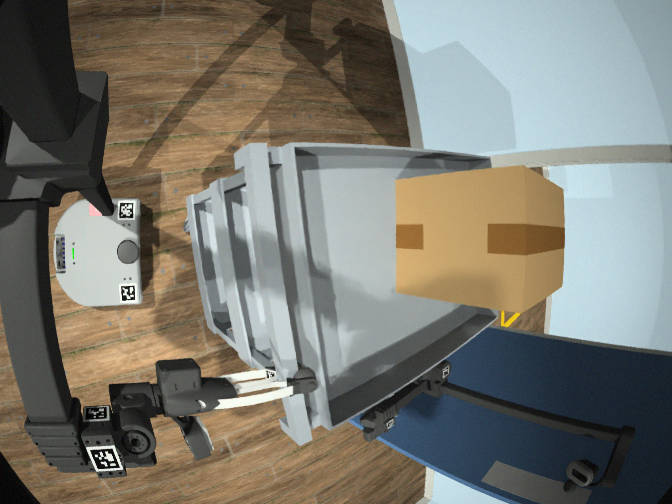

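execute_actions --actions '[{"r2":{"base":{"translate_m":-0.15},"joints":{"wrist_yaw_rad":2.15}}}]' --cameras '["r2_nav_camera"]'

Scene clock: 126.43 s.
r1.base_odometry: x=-1.340 y=+2.296 heading=-2.201 (m, m, rad; r1's odometry frame)
r1.turned_by_wheels: +0.000 (rad since the last result)
r1.turned_by_imu: +0.001 (rad since the last result)
r1.base_tilt: forward=+0.8 right=-2.4 (deg)
r1.lidar_m: - - 0.15 0.22 1.24 1.22 0.53 0.52 0.94 4.95 2.96 -
r1.head_depth_mm: 3491 1237 1025 1197 1073 1160 1079 / - - 2577 2088 1366 1312 1169 / - - 2855 2156 1613 1382 1161 / - - 3020 2159 1685 1377 1169 / - - 3030 2165 1686 1386 1168 / - - 3000 2161 1683 1383 1166 / - - 3037 2155 1691 1385 1165
r1.base_status: not commanded
r1.joint_positions: lift_m=+0.330 arm_m=+0.001 wrist_yaw_rad=+3.132 wrist_pitch_rad=-0.375 wrist_roll_rad=-0.015 gripper_m=+0.037 head_pan_rad=-2.042 head_tilt_rad=-0.663
r1.joint_status: not commanded
r1.motor_effort: left_wheel=+3(2) right_wheel=+3(3) lift_m=+23(23) arm_m=-4(4) wrist_yaw_rad=+0(0) wrist_pitch_rad=+9(9) wrist_roll_rad=+0(0) gripper_m=+0(0) head_pan_rad=+28(27) head_tilt_rad=-14(14) (%)
r1.hand_pose: x=-0.0191 y=+0.0835 z=+0.3523 quat_wxyz=(+0.134, +0.690, +0.130, +0.700) (m; r1's base frame)
r1.wrist_depth_mm: - - - 709 241 144 103 / - - - - 251 148 105 / - - - - 259 151 106 / 892 879 888 765 268 155 108 / 702 699 692 655 248 159 110 / 584 574 - 567 281 161 112 / 501 497 - 517 299 155 113
r2.base_odometry: x=-1.429 y=-1.960 heading=-2.450 (m, m, rad; r2's odometry frame)
r2.turned_by_wheels: +0.000 (rad since the last result)
r2.turned_by_imu: +0.000 (rad since the last result)
r2.base_tilt: forward=-0.4 right=+0.1 (deg)
r2.lidar_m: 0.23 0.25 0.35 2.04 2.05 2.50 4.08 4.11 3.04 2.73 2.75 0.24
r2.head_depth_mm: 1466 1472 1582 1518 1462 1279 1164 / 1760 1802 1633 635 526 443 1154 / 3190 871 752 633 546 476 1101 / 594 715 731 631 545 481 1083 / 508 477 569 629 543 487 1080 / 503 484 584 626 541 699 1081 / 500 494 598 622 540 494 1078
r2.base_status: done
r2.joint_positions: lift_m=+0.750 arm_m=+0.000 wrist_yaw_rad=+2.149 wrist_pitch_rad=-0.028 wrist_roll_rad=+1.572 gripper_m=-0.026 head_pan_rad=-0.007 head_tilt_rad=-0.891
r2.joint_status: all done
r2.motor_effort: left_wheel=+1(15) right_wheel=-4(18) lift_m=+24(24) arm_m=+0(4) wrist_yaw_rad=+1(67) wrist_pitch_rad=+10(10) wrist_roll_rad=-1(1) gripper_m=-23(24) head_pan_rad=+3(3) head_tilt_rad=-5(5) (%)
r2.hand_pose: x=+0.1925 y=-0.0053 z=+0.8572 quat_wxyz=(+0.013, +0.879, -0.476, -0.007) (m; r2's base frame)
r2.wrist_depth_mm: - 433 425 64 64 65 69 / - 409 403 72 73 140 428 / - - 469 81 153 570 445 / - - 552 93 179 627 446 / - - - 109 214 577 450 / - - - 132 - - 444 / - - - 179 410 478 409
pictures: r2_nav_camera (sideways: a quarter turn counterclockwise sets it upright)
camera_calibration (this result's frames):
r2_nav_camera: T_world_to_cam=[[0.805565, 0.0148394, 0.592322, -0.731736], [-0.00915886, -0.999255, 0.0374905, 0.00277759], [0.592437, -0.035626, -0.804829, 1.00372], [0, 0, 0, 1]] pos_world=[-0.00515368, 0.0493925, 1.24114]
Images, in order (width x height): r2_nav_camera 672x504.

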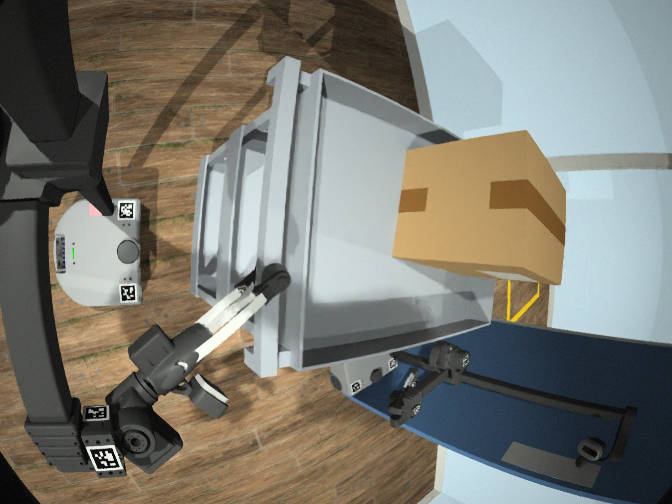

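execute_actions --actions '[{"r2":{"base":{"rotate_rad":-0.07}}}]' --cameras '[]'

execute_actions --actions '[{"r2":{"base":{"translate_m":0.4}},"r1":{"joints":{"head_pan_rad":-3.5}}}]' --cameras '["r2_nav_camera","r1_nav_camera"]'

Scene clock: 129.33 s.
r1.base_odometry: x=-1.340 y=+2.296 heading=-2.201 (m, m, rad; r1's odometry frame)
r1.turned_by_wheels: +0.000 (rad since the last result)
r1.turned_by_imu: +0.000 (rad since the last result)
r1.base_tilt: forward=+0.8 right=-2.4 (deg)
r1.lidar_m: - - 0.15 0.22 1.24 1.22 0.53 0.52 0.92 4.96 2.96 -
r1.head_depth_mm: 3489 1274 1025 1191 1072 1158 1076 / - - 1163 2074 1363 1312 1167 / - - 2832 2160 1628 1382 1161 / - - 2974 2160 1674 1377 1165 / - - 3014 2159 1682 1382 1167 / - - 3029 2145 1679 1377 1166 / - - 3031 2152 1687 1380 1173
r1.base_status: not commanded
r1.joint_positions: lift_m=+0.330 arm_m=+0.001 wrist_yaw_rad=+3.132 wrist_pitch_rad=-0.375 wrist_roll_rad=-0.015 gripper_m=+0.037 head_pan_rad=-2.042 head_tilt_rad=-0.663
r1.joint_status: not commanded
r1.motor_effort: left_wheel=+2(3) right_wheel=+4(4) lift_m=+24(23) arm_m=-4(4) wrist_yaw_rad=+1(1) wrist_pitch_rad=+9(9) wrist_roll_rad=+0(0) gripper_m=+0(0) head_pan_rad=+28(28) head_tilt_rad=-14(14) (%)
r1.hand_pose: x=-0.0191 y=+0.0835 z=+0.3523 quat_wxyz=(+0.134, +0.690, +0.130, +0.700) (m; r1's base frame)
r1.wrist_depth_mm: - - - 719 241 145 103 / - - - - 250 148 105 / - - - - 261 151 107 / 890 895 865 763 268 154 108 / 703 687 692 656 249 158 110 / 585 579 - 565 282 162 112 / 497 495 - 513 299 154 113
r2.base_odometry: x=-1.429 y=-1.960 heading=-2.520 (m, m, rad; r2's odometry frame)
r2.turned_by_wheels: -0.070 (rad since the last result)
r2.turned_by_imu: -0.070 (rad since the last result)
r2.base_tilt: forward=-0.4 right=+0.2 (deg)
r2.lidar_m: 0.23 0.24 0.32 2.04 2.04 2.39 4.08 4.08 3.13 2.73 2.73 0.24
r2.head_depth_mm: 1327 1337 1567 1549 1462 1272 1161 / 1547 1592 1664 1490 537 461 1155 / 3089 1843 732 633 546 489 1118 / 3217 866 750 632 544 481 1087 / 552 531 602 627 543 474 1076 / 504 469 563 626 541 466 1072 / 499 474 569 623 538 459 1023
r2.base_status: done
r2.joint_positions: lift_m=+0.750 arm_m=+0.000 wrist_yaw_rad=+2.157 wrist_pitch_rad=-0.028 wrist_roll_rad=+1.572 gripper_m=-0.026 head_pan_rad=-0.007 head_tilt_rad=-0.891
r2.joint_status: not commanded
r2.motor_effort: left_wheel=+6(12) right_wheel=-9(14) lift_m=+25(25) arm_m=+0(0) wrist_yaw_rad=-8(8) wrist_pitch_rad=+10(10) wrist_roll_rad=-1(1) gripper_m=-23(25) head_pan_rad=+3(3) head_tilt_rad=-5(5) (%)
r2.hand_pose: x=+0.1914 y=-0.0035 z=+0.8572 quat_wxyz=(+0.013, +0.881, -0.472, -0.007) (m; r2's base frame)
r2.wrist_depth_mm: - - 487 73 73 74 412 / - 409 415 80 141 535 447 / - 470 448 89 160 567 443 / - - 526 101 182 640 445 / - - - 116 210 600 443 / - - - 135 - 557 446 / - - - 171 - - 427
pictures: none
No camera images: the call's "cameras" was empty. Leave "cameras" out to get every camera's image.

Scene clock: 134.30 s.
r1.base_odometry: x=-1.340 y=+2.296 heading=-2.201 (m, m, rad; r1's odometry frame)
r1.turned_by_wheels: +0.000 (rad since the last result)
r1.turned_by_imu: -0.001 (rad since the last result)
r1.base_tilt: forward=+0.9 right=-2.4 (deg)
r1.lidar_m: - - 0.15 0.20 1.24 0.55 0.54 0.57 4.24 4.94 3.11 -
r1.head_depth_mm: 1174 1237 1308 1383 1557 1391 1169 / 1409 1499 1612 1727 1653 1391 1171 / 1783 1930 2092 1963 1557 1320 1179 / 2341 2467 716 791 1019 965 1122 / 2372 2543 691 777 994 936 1110 / 2301 2474 680 763 687 911 1089 / 2242 2433 670 764 669 887 1067
r1.base_status: not commanded
r1.joint_positions: lift_m=+0.330 arm_m=+0.001 wrist_yaw_rad=+3.132 wrist_pitch_rad=-0.375 wrist_roll_rad=-0.015 gripper_m=+0.037 head_pan_rad=-3.471 head_tilt_rad=-0.648
r1.joint_status: head_pan_rad off_target (ended at -3.471, target -3.500)
r1.motor_effort: left_wheel=+4(21) right_wheel=+3(10) lift_m=+23(24) arm_m=-4(4) wrist_yaw_rad=+0(0) wrist_pitch_rad=+9(9) wrist_roll_rad=+0(0) gripper_m=-1(0) head_pan_rad=-19(80) head_tilt_rad=-19(24) (%)
r1.hand_pose: x=-0.0191 y=+0.0835 z=+0.3523 quat_wxyz=(+0.134, +0.690, +0.130, +0.700) (m; r1's base frame)
r1.wrist_depth_mm: - - - 702 230 137 97 / - - - - 238 141 99 / - - - - 247 143 100 / 893 883 846 790 257 146 102 / 704 692 697 667 236 150 104 / 580 571 - 564 267 152 105 / 496 495 - 512 283 146 107
r2.base_odometry: x=-1.754 y=-2.193 heading=-2.520 (m, m, rad; r2's odometry frame)
r2.turned_by_wheels: +0.000 (rad since the last result)
r2.turned_by_imu: +0.002 (rad since the last result)
r2.base_tilt: forward=-0.4 right=+0.3 (deg)
r2.lidar_m: 0.22 0.22 0.26 2.14 2.14 2.51 4.47 4.47 3.05 2.64 0.94 0.25
r2.head_depth_mm: 1133 1230 1253 1308 1275 1274 1158 / 1305 1421 1593 1647 1245 1209 1157 / 3237 2471 1909 606 539 574 1125 / 3218 2450 730 631 545 485 1085 / 3207 861 746 628 542 444 1022 / 3163 815 673 612 541 430 979 / 501 445 520 597 539 442 728
r2.base_status: done
r2.joint_positions: lift_m=+0.750 arm_m=+0.000 wrist_yaw_rad=+2.159 wrist_pitch_rad=-0.029 wrist_roll_rad=+1.572 gripper_m=-0.026 head_pan_rad=-0.007 head_tilt_rad=-0.891
r2.joint_status: not commanded
r2.motor_effort: left_wheel=+4(16) right_wheel=-2(12) lift_m=+25(24) arm_m=+0(0) wrist_yaw_rad=-9(35) wrist_pitch_rad=+10(10) wrist_roll_rad=-1(1) gripper_m=-22(24) head_pan_rad=+2(3) head_tilt_rad=-5(5) (%)
r2.hand_pose: x=+0.1912 y=-0.0033 z=+0.8569 quat_wxyz=(+0.013, +0.882, -0.472, -0.007) (m; r2's base frame)
r2.wrist_depth_mm: - - - 93 148 154 159 / - - 594 99 158 566 442 / - 478 435 106 171 612 444 / - - 464 115 184 638 442 / - - 513 124 201 640 445 / - - - 135 - 602 447 / - - - 152 253 - 442
pictures: r1_nav_camera (sideways: a quarter turn counterclockwise sets it upright), r2_nav_camera (sideways: a quarter turn counterclockwise sets it upright)
camera_calibration (this result's frames):
r1_nav_camera: T_world_to_cam=[[-0.551446, 0.180238, 0.814507, -1.01469], [0.300947, 0.953613, -0.00726941, 0.0613296], [-0.778035, 0.241115, -0.580108, 0.719345], [0, 0, 0, 1]] pos_world=[-0.0183316, -0.049043, 1.24422]
r2_nav_camera: T_world_to_cam=[[0.805565, 0.0148614, 0.592322, -0.731736], [-0.00913159, -0.999255, 0.0374905, 0.00277742], [0.592438, -0.0356098, -0.804829, 1.00372], [0, 0, 0, 1]] pos_world=[-0.00515502, 0.0493922, 1.24114]
Images, in order (width x height): r1_nav_camera 672x504, r2_nav_camera 672x504.

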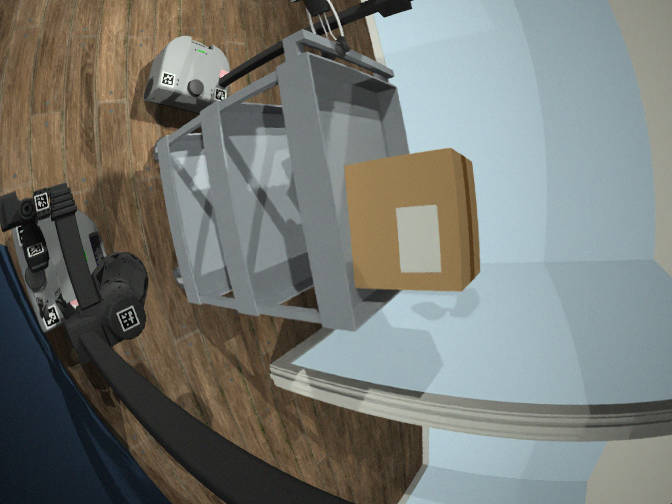

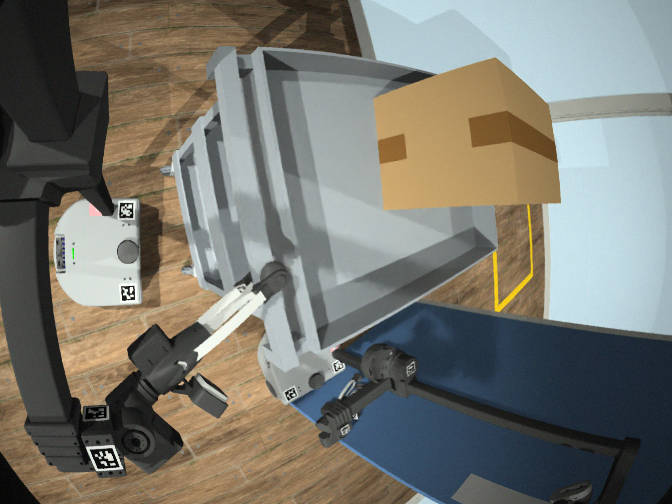

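execute_actions --actions '[{"r2":{"joints":{"gripper_m":0.1}}}]' --cameras '[]'

execute_actions --actions '[{"r2":{"base":{"translate_m":-0.5}}}]' --cameras '[]'

execute_actions --actions '[{"r2":{"base":{"rotate_rad":0.33}}}]' --cameras '[]'

execute_actions --actions '[{"r2":{"base":{"translate_m":0.48}}}]' --cameras '["r2_head_camera"]'

Scene clock: 141.03 s.
r1.base_odometry: x=-1.340 y=+2.296 heading=-2.201 (m, m, rad; r1's odometry frame)
r1.turned_by_wheels: +0.000 (rad since the last result)
r1.turned_by_imu: +0.001 (rad since the last result)
r1.base_tilt: forward=+0.9 right=-2.5 (deg)
r1.lidar_m: - - 0.15 0.20 1.24 0.55 0.54 0.57 4.26 4.96 3.10 -
r1.head_depth_mm: 1173 1232 1309 1381 1549 1393 1169 / 1416 1501 1611 1732 1647 1388 1173 / 1784 1923 2105 1971 1551 1321 1172 / 2339 2452 716 790 1022 966 1125 / 2386 2530 693 775 993 936 1113 / 2326 2483 681 764 686 909 1089 / 2257 2421 670 763 668 886 1059
r1.base_status: not commanded
r1.joint_positions: lift_m=+0.330 arm_m=+0.001 wrist_yaw_rad=+3.132 wrist_pitch_rad=-0.375 wrist_roll_rad=-0.015 gripper_m=+0.037 head_pan_rad=-3.471 head_tilt_rad=-0.648
r1.joint_status: not commanded
r1.motor_effort: left_wheel=+4(4) right_wheel=+3(2) lift_m=+24(23) arm_m=-4(4) wrist_yaw_rad=+0(1) wrist_pitch_rad=+9(8) wrist_roll_rad=+0(0) gripper_m=-1(1) head_pan_rad=-19(19) head_tilt_rad=-20(20) (%)
r1.hand_pose: x=-0.0191 y=+0.0835 z=+0.3523 quat_wxyz=(+0.134, +0.690, +0.130, +0.700) (m; r1's base frame)
r1.wrist_depth_mm: - - - 704 230 138 97 / - - - - 239 140 99 / - - - - 247 143 100 / 875 867 864 772 255 146 102 / 689 707 689 652 236 149 104 / 589 575 - 567 265 153 105 / 491 492 - 514 285 145 107
r2.base_odometry: x=-1.754 y=-2.193 heading=-2.520 (m, m, rad; r2's odometry frame)
r2.turned_by_wheels: +0.000 (rad since the last result)
r2.turned_by_imu: +0.000 (rad since the last result)
r2.base_tilt: forward=-0.4 right=+0.2 (deg)
r2.lidar_m: 0.22 0.22 0.26 2.14 2.14 2.51 4.48 4.48 3.02 2.63 0.94 0.25
r2.head_depth_mm: 1134 1228 1256 1302 1277 1280 1165 / 1306 1422 1595 1642 1250 1214 1158 / 3235 2456 1897 605 539 537 1103 / 3256 2456 729 630 544 459 1081 / 3182 862 745 627 541 433 1026 / 3148 814 672 612 541 430 976 / 500 446 519 598 539 442 729
r2.base_status: not commanded
r2.joint_positions: lift_m=+0.750 arm_m=+0.000 wrist_yaw_rad=+2.152 wrist_pitch_rad=-0.026 wrist_roll_rad=+1.572 gripper_m=+0.100 head_pan_rad=-0.007 head_tilt_rad=-0.891
r2.joint_status: all done
r2.motor_effort: left_wheel=+4(5) right_wheel=-2(1) lift_m=+24(24) arm_m=+0(0) wrist_yaw_rad=-1(11) wrist_pitch_rad=+9(11) wrist_roll_rad=-1(2) gripper_m=+1(93) head_pan_rad=+4(3) head_tilt_rad=-5(5) (%)
r2.hand_pose: x=+0.1922 y=-0.0046 z=+0.8579 quat_wxyz=(+0.012, +0.880, -0.475, -0.006) (m; r2's base frame)
r2.wrist_depth_mm: - - - 92 148 154 159 / - - 617 99 158 574 448 / - - 441 106 170 603 447 / - - 460 114 184 643 454 / - - 509 123 198 642 447 / - - - 136 217 565 446 / - - - 150 244 540 446
pictures: none
No camera images: the call's "cameras" was empty. Leave "cameras" out to get every camera's image.

Scene clock: 147.43 s.
r1.base_odometry: x=-1.340 y=+2.296 heading=-2.201 (m, m, rad; r1's odometry frame)
r1.turned_by_wheels: +0.000 (rad since the last result)
r1.turned_by_imu: +0.001 (rad since the last result)
r1.base_tilt: forward=+0.9 right=-2.4 (deg)
r1.lidar_m: - - 0.15 0.20 1.24 0.55 0.54 0.57 1.30 4.93 3.12 -
r1.head_depth_mm: 1173 1238 1306 1383 1554 1388 1175 / 1415 1507 1606 1722 1649 1390 1174 / 1780 1919 2098 1957 1552 1324 1174 / 2339 2454 714 791 1021 965 1123 / 2365 2524 693 778 992 939 1111 / 2323 2458 681 762 686 911 1088 / 2252 2429 670 761 668 889 1066
r1.base_status: not commanded
r1.joint_positions: lift_m=+0.330 arm_m=+0.001 wrist_yaw_rad=+3.132 wrist_pitch_rad=-0.375 wrist_roll_rad=-0.015 gripper_m=+0.037 head_pan_rad=-3.471 head_tilt_rad=-0.648
r1.joint_status: not commanded
r1.motor_effort: left_wheel=+4(4) right_wheel=+3(3) lift_m=+23(23) arm_m=-4(4) wrist_yaw_rad=+1(0) wrist_pitch_rad=+9(8) wrist_roll_rad=+0(0) gripper_m=+0(1) head_pan_rad=-19(19) head_tilt_rad=-20(19) (%)
r1.hand_pose: x=-0.0191 y=+0.0835 z=+0.3523 quat_wxyz=(+0.134, +0.690, +0.130, +0.700) (m; r1's base frame)
r1.wrist_depth_mm: - - - 708 230 137 98 / - - - - 238 140 99 / - - - - 247 143 101 / 898 871 870 787 255 146 102 / 714 687 693 649 236 150 104 / 587 579 - 560 266 153 105 / 498 493 - 516 286 146 107
r2.base_odometry: x=-1.348 y=-1.902 heading=-2.519 (m, m, rad; r2's odometry frame)
r2.turned_by_wheels: +0.000 (rad since the last result)
r2.turned_by_imu: -0.002 (rad since the last result)
r2.base_tilt: forward=-0.5 right=+0.3 (deg)
r2.lidar_m: 0.71 0.71 2.17 2.02 2.02 2.37 3.98 3.97 3.16 2.76 2.76 1.32
r2.head_depth_mm: 1339 1421 1636 1606 1460 1279 1156 / 1593 1362 1701 1590 1460 1279 1154 / 2971 1933 1939 1643 1451 1273 1098 / 3213 901 1182 1251 1408 - 1124 / 1147 917 1180 1124 1377 1260 1125 / 859 913 1180 1123 1342 1262 1125 / 830 901 1140 1065 1384 1261 1123
r2.base_status: done
r2.joint_positions: lift_m=+0.750 arm_m=+0.000 wrist_yaw_rad=+2.152 wrist_pitch_rad=-0.025 wrist_roll_rad=+1.572 gripper_m=+0.100 head_pan_rad=-0.007 head_tilt_rad=-0.891
r2.joint_status: not commanded
r2.motor_effort: left_wheel=+4(6) right_wheel=-3(6) lift_m=+25(25) arm_m=+0(0) wrist_yaw_rad=-2(1) wrist_pitch_rad=+9(9) wrist_roll_rad=-1(1) gripper_m=+0(1) head_pan_rad=+2(3) head_tilt_rad=-5(5) (%)
r2.hand_pose: x=+0.1922 y=-0.0047 z=+0.8579 quat_wxyz=(+0.011, +0.880, -0.475, -0.006) (m; r2's base frame)
r2.wrist_depth_mm: - - 831 595 - 614 806 / - - 879 845 - 661 820 / - - - - - 941 805 / - - - - - - 877 / - - - - - - 984 / - - - - - - 980 / - - - - - - 979
pictures: none
No camera images: the call's "cameras" was empty. Leave "cameras" out to get every camera's image.

Scene clock: 148.90 s.
r1.base_odometry: x=-1.340 y=+2.296 heading=-2.201 (m, m, rad; r1's odometry frame)
r1.turned_by_wheels: +0.000 (rad since the last result)
r1.turned_by_imu: +0.000 (rad since the last result)
r1.base_tilt: forward=+0.9 right=-2.5 (deg)
r1.lidar_m: - - 0.15 0.20 1.24 0.55 0.54 0.57 1.30 4.96 3.10 -
r1.head_depth_mm: 1173 1235 1310 1383 1547 1392 1173 / 1415 1512 1615 1733 1644 1389 1168 / 1783 1935 2102 1957 1561 1317 1170 / 2350 2448 715 790 1024 963 1122 / 2377 2539 693 776 992 934 1115 / 2307 2490 680 763 685 909 1087 / 2249 2419 670 765 668 887 1061
r1.base_status: not commanded
r1.joint_positions: lift_m=+0.330 arm_m=+0.001 wrist_yaw_rad=+3.132 wrist_pitch_rad=-0.375 wrist_roll_rad=-0.015 gripper_m=+0.037 head_pan_rad=-3.471 head_tilt_rad=-0.648
r1.joint_status: not commanded
r1.motor_effort: left_wheel=+4(4) right_wheel=+2(2) lift_m=+23(23) arm_m=-4(4) wrist_yaw_rad=+0(1) wrist_pitch_rad=+9(9) wrist_roll_rad=+0(0) gripper_m=-1(0) head_pan_rad=-19(19) head_tilt_rad=-19(19) (%)
r1.hand_pose: x=-0.0191 y=+0.0835 z=+0.3523 quat_wxyz=(+0.134, +0.690, +0.130, +0.700) (m; r1's base frame)
r1.wrist_depth_mm: - - - 704 229 137 97 / - - - - 237 140 99 / - - - - 248 143 101 / 884 861 870 774 256 146 102 / 700 690 689 658 235 149 103 / 583 585 - 570 267 153 105 / 497 502 - 518 284 146 107
r2.base_odometry: x=-1.348 y=-1.902 heading=-2.190 (m, m, rad; r2's odometry frame)
r2.turned_by_wheels: +0.330 (rad since the last result)
r2.turned_by_imu: +0.335 (rad since the last result)
r2.base_tilt: forward=-0.5 right=+0.3 (deg)
r2.lidar_m: 0.71 1.98 2.05 2.02 2.16 3.17 3.99 3.65 2.81 2.76 1.33 0.72
r2.head_depth_mm: 1170 907 901 1621 1458 1280 1162 / 1119 933 1196 1139 1402 1274 1157 / 856 929 1187 1132 1387 1277 1097 / 870 921 1188 1130 1386 - 1120 / 1603 889 953 1216 1400 1270 1128 / 1708 2010 1979 1655 1434 1259 1127 / 1729 2010 1965 1652 1421 1250 1126
r2.base_status: done
r2.joint_positions: lift_m=+0.750 arm_m=+0.000 wrist_yaw_rad=+2.152 wrist_pitch_rad=-0.025 wrist_roll_rad=+1.572 gripper_m=+0.100 head_pan_rad=-0.007 head_tilt_rad=-0.891
r2.joint_status: not commanded
r2.motor_effort: left_wheel=-4(11) right_wheel=+3(8) lift_m=+24(25) arm_m=+0(0) wrist_yaw_rad=-1(1) wrist_pitch_rad=+9(9) wrist_roll_rad=-1(1) gripper_m=+0(1) head_pan_rad=+3(3) head_tilt_rad=-5(5) (%)
r2.hand_pose: x=+0.1923 y=-0.0047 z=+0.8580 quat_wxyz=(+0.011, +0.880, -0.475, -0.006) (m; r2's base frame)
r2.wrist_depth_mm: - - - 589 804 616 763 / - - - - - - 982 / - - - - - - 997 / - - - - - - 975 / - - - - - - 963 / - - - - - - 988 / - - - - - - 999
pictures: none
No camera images: the call's "cameras" was empty. Leave "cameras" out to get every camera's image.

Scene clock: 155.20 s.
r1.base_odometry: x=-1.340 y=+2.296 heading=-2.201 (m, m, rad; r1's odometry frame)
r1.turned_by_wheels: +0.000 (rad since the last result)
r1.turned_by_imu: +0.001 (rad since the last result)
r1.base_tilt: forward=+0.8 right=-2.5 (deg)
r1.lidar_m: - - 0.15 0.20 1.24 0.55 0.54 0.57 4.23 4.95 3.11 -
r1.head_depth_mm: 1170 1234 1308 1386 1559 1389 1169 / 1417 1507 1605 1719 1650 1390 1172 / 1774 1929 2098 1967 1557 1326 1174 / 2346 2467 716 792 1018 966 1124 / 2365 2536 692 775 990 937 1113 / 2302 2483 681 763 686 915 1090 / 2246 2390 670 763 670 889 1064
r1.base_status: not commanded
r1.joint_positions: lift_m=+0.330 arm_m=+0.001 wrist_yaw_rad=+3.132 wrist_pitch_rad=-0.375 wrist_roll_rad=-0.015 gripper_m=+0.037 head_pan_rad=-3.471 head_tilt_rad=-0.648
r1.joint_status: not commanded
r1.motor_effort: left_wheel=+5(4) right_wheel=+2(2) lift_m=+23(23) arm_m=-4(4) wrist_yaw_rad=+1(1) wrist_pitch_rad=+9(9) wrist_roll_rad=+0(0) gripper_m=-2(1) head_pan_rad=-19(19) head_tilt_rad=-20(19) (%)
r1.hand_pose: x=-0.0191 y=+0.0835 z=+0.3523 quat_wxyz=(+0.134, +0.690, +0.130, +0.700) (m; r1's base frame)
r1.wrist_depth_mm: - - - 698 229 137 97 / - - - - 237 140 99 / - - - - 245 143 101 / 876 877 874 783 256 146 102 / 707 698 688 651 236 149 104 / 583 578 - 572 268 152 105 / 498 495 - 505 284 146 107
r2.base_odometry: x=-1.626 y=-2.293 heading=-2.190 (m, m, rad; r2's odometry frame)
r2.turned_by_wheels: +0.000 (rad since the last result)
r2.turned_by_imu: +0.003 (rad since the last result)
r2.base_tilt: forward=-0.3 right=+0.2 (deg)
r2.lidar_m: 0.23 0.24 2.01 1.98 2.11 3.11 4.46 3.67 2.84 2.79 0.30 0.23
r2.head_depth_mm: 523 463 551 634 550 448 955 / 518 473 560 625 548 455 1021 / 516 483 573 633 546 461 1083 / 512 494 589 631 544 467 1089 / 1247 1359 727 615 543 475 1078 / 1256 1458 1753 1624 541 447 1124 / 1263 1472 1759 1651 1427 1255 1123
r2.base_status: done
r2.joint_positions: lift_m=+0.750 arm_m=+0.000 wrist_yaw_rad=+2.152 wrist_pitch_rad=-0.025 wrist_roll_rad=+1.572 gripper_m=+0.100 head_pan_rad=-0.007 head_tilt_rad=-0.891
r2.joint_status: not commanded
r2.motor_effort: left_wheel=-5(7) right_wheel=+4(9) lift_m=+25(24) arm_m=+0(0) wrist_yaw_rad=-3(2) wrist_pitch_rad=+9(9) wrist_roll_rad=-1(1) gripper_m=+0(0) head_pan_rad=+3(3) head_tilt_rad=-5(5) (%)
r2.hand_pose: x=+0.1923 y=-0.0047 z=+0.8580 quat_wxyz=(+0.011, +0.880, -0.475, -0.006) (m; r2's base frame)
r2.wrist_depth_mm: - 378 380 57 59 118 454 / - - - 64 66 135 450 / - - - 73 142 - 412 / - - - 84 168 - 995 / - - - 100 204 - 271 / - - - 123 243 - 893 / - - - 168 - - 974
pictures: r2_head_camera (sideways: a quarter turn clockwise sets it upright)
camera_calibration (this result's frames):
r2_head_camera: T_world_to_cam=[[-0.793204, -0.00260801, -0.608951, 0.815016], [0.0237496, 0.999098, -0.0352145, 0.0463334], [0.608493, -0.0423946, -0.792426, 0.989798], [0, 0, 0, 1]] pos_world=[0.0430873, -0.00220394, 1.28228]
Images, in order (width x height): r2_head_camera 896x504.

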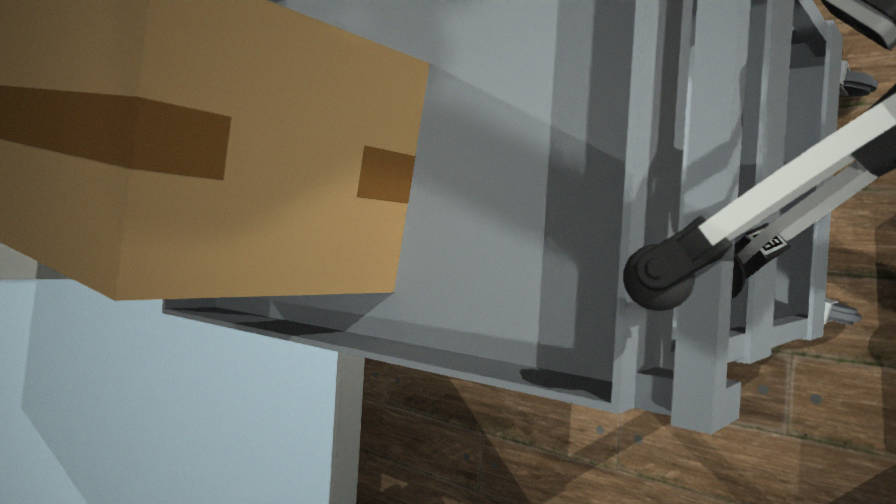

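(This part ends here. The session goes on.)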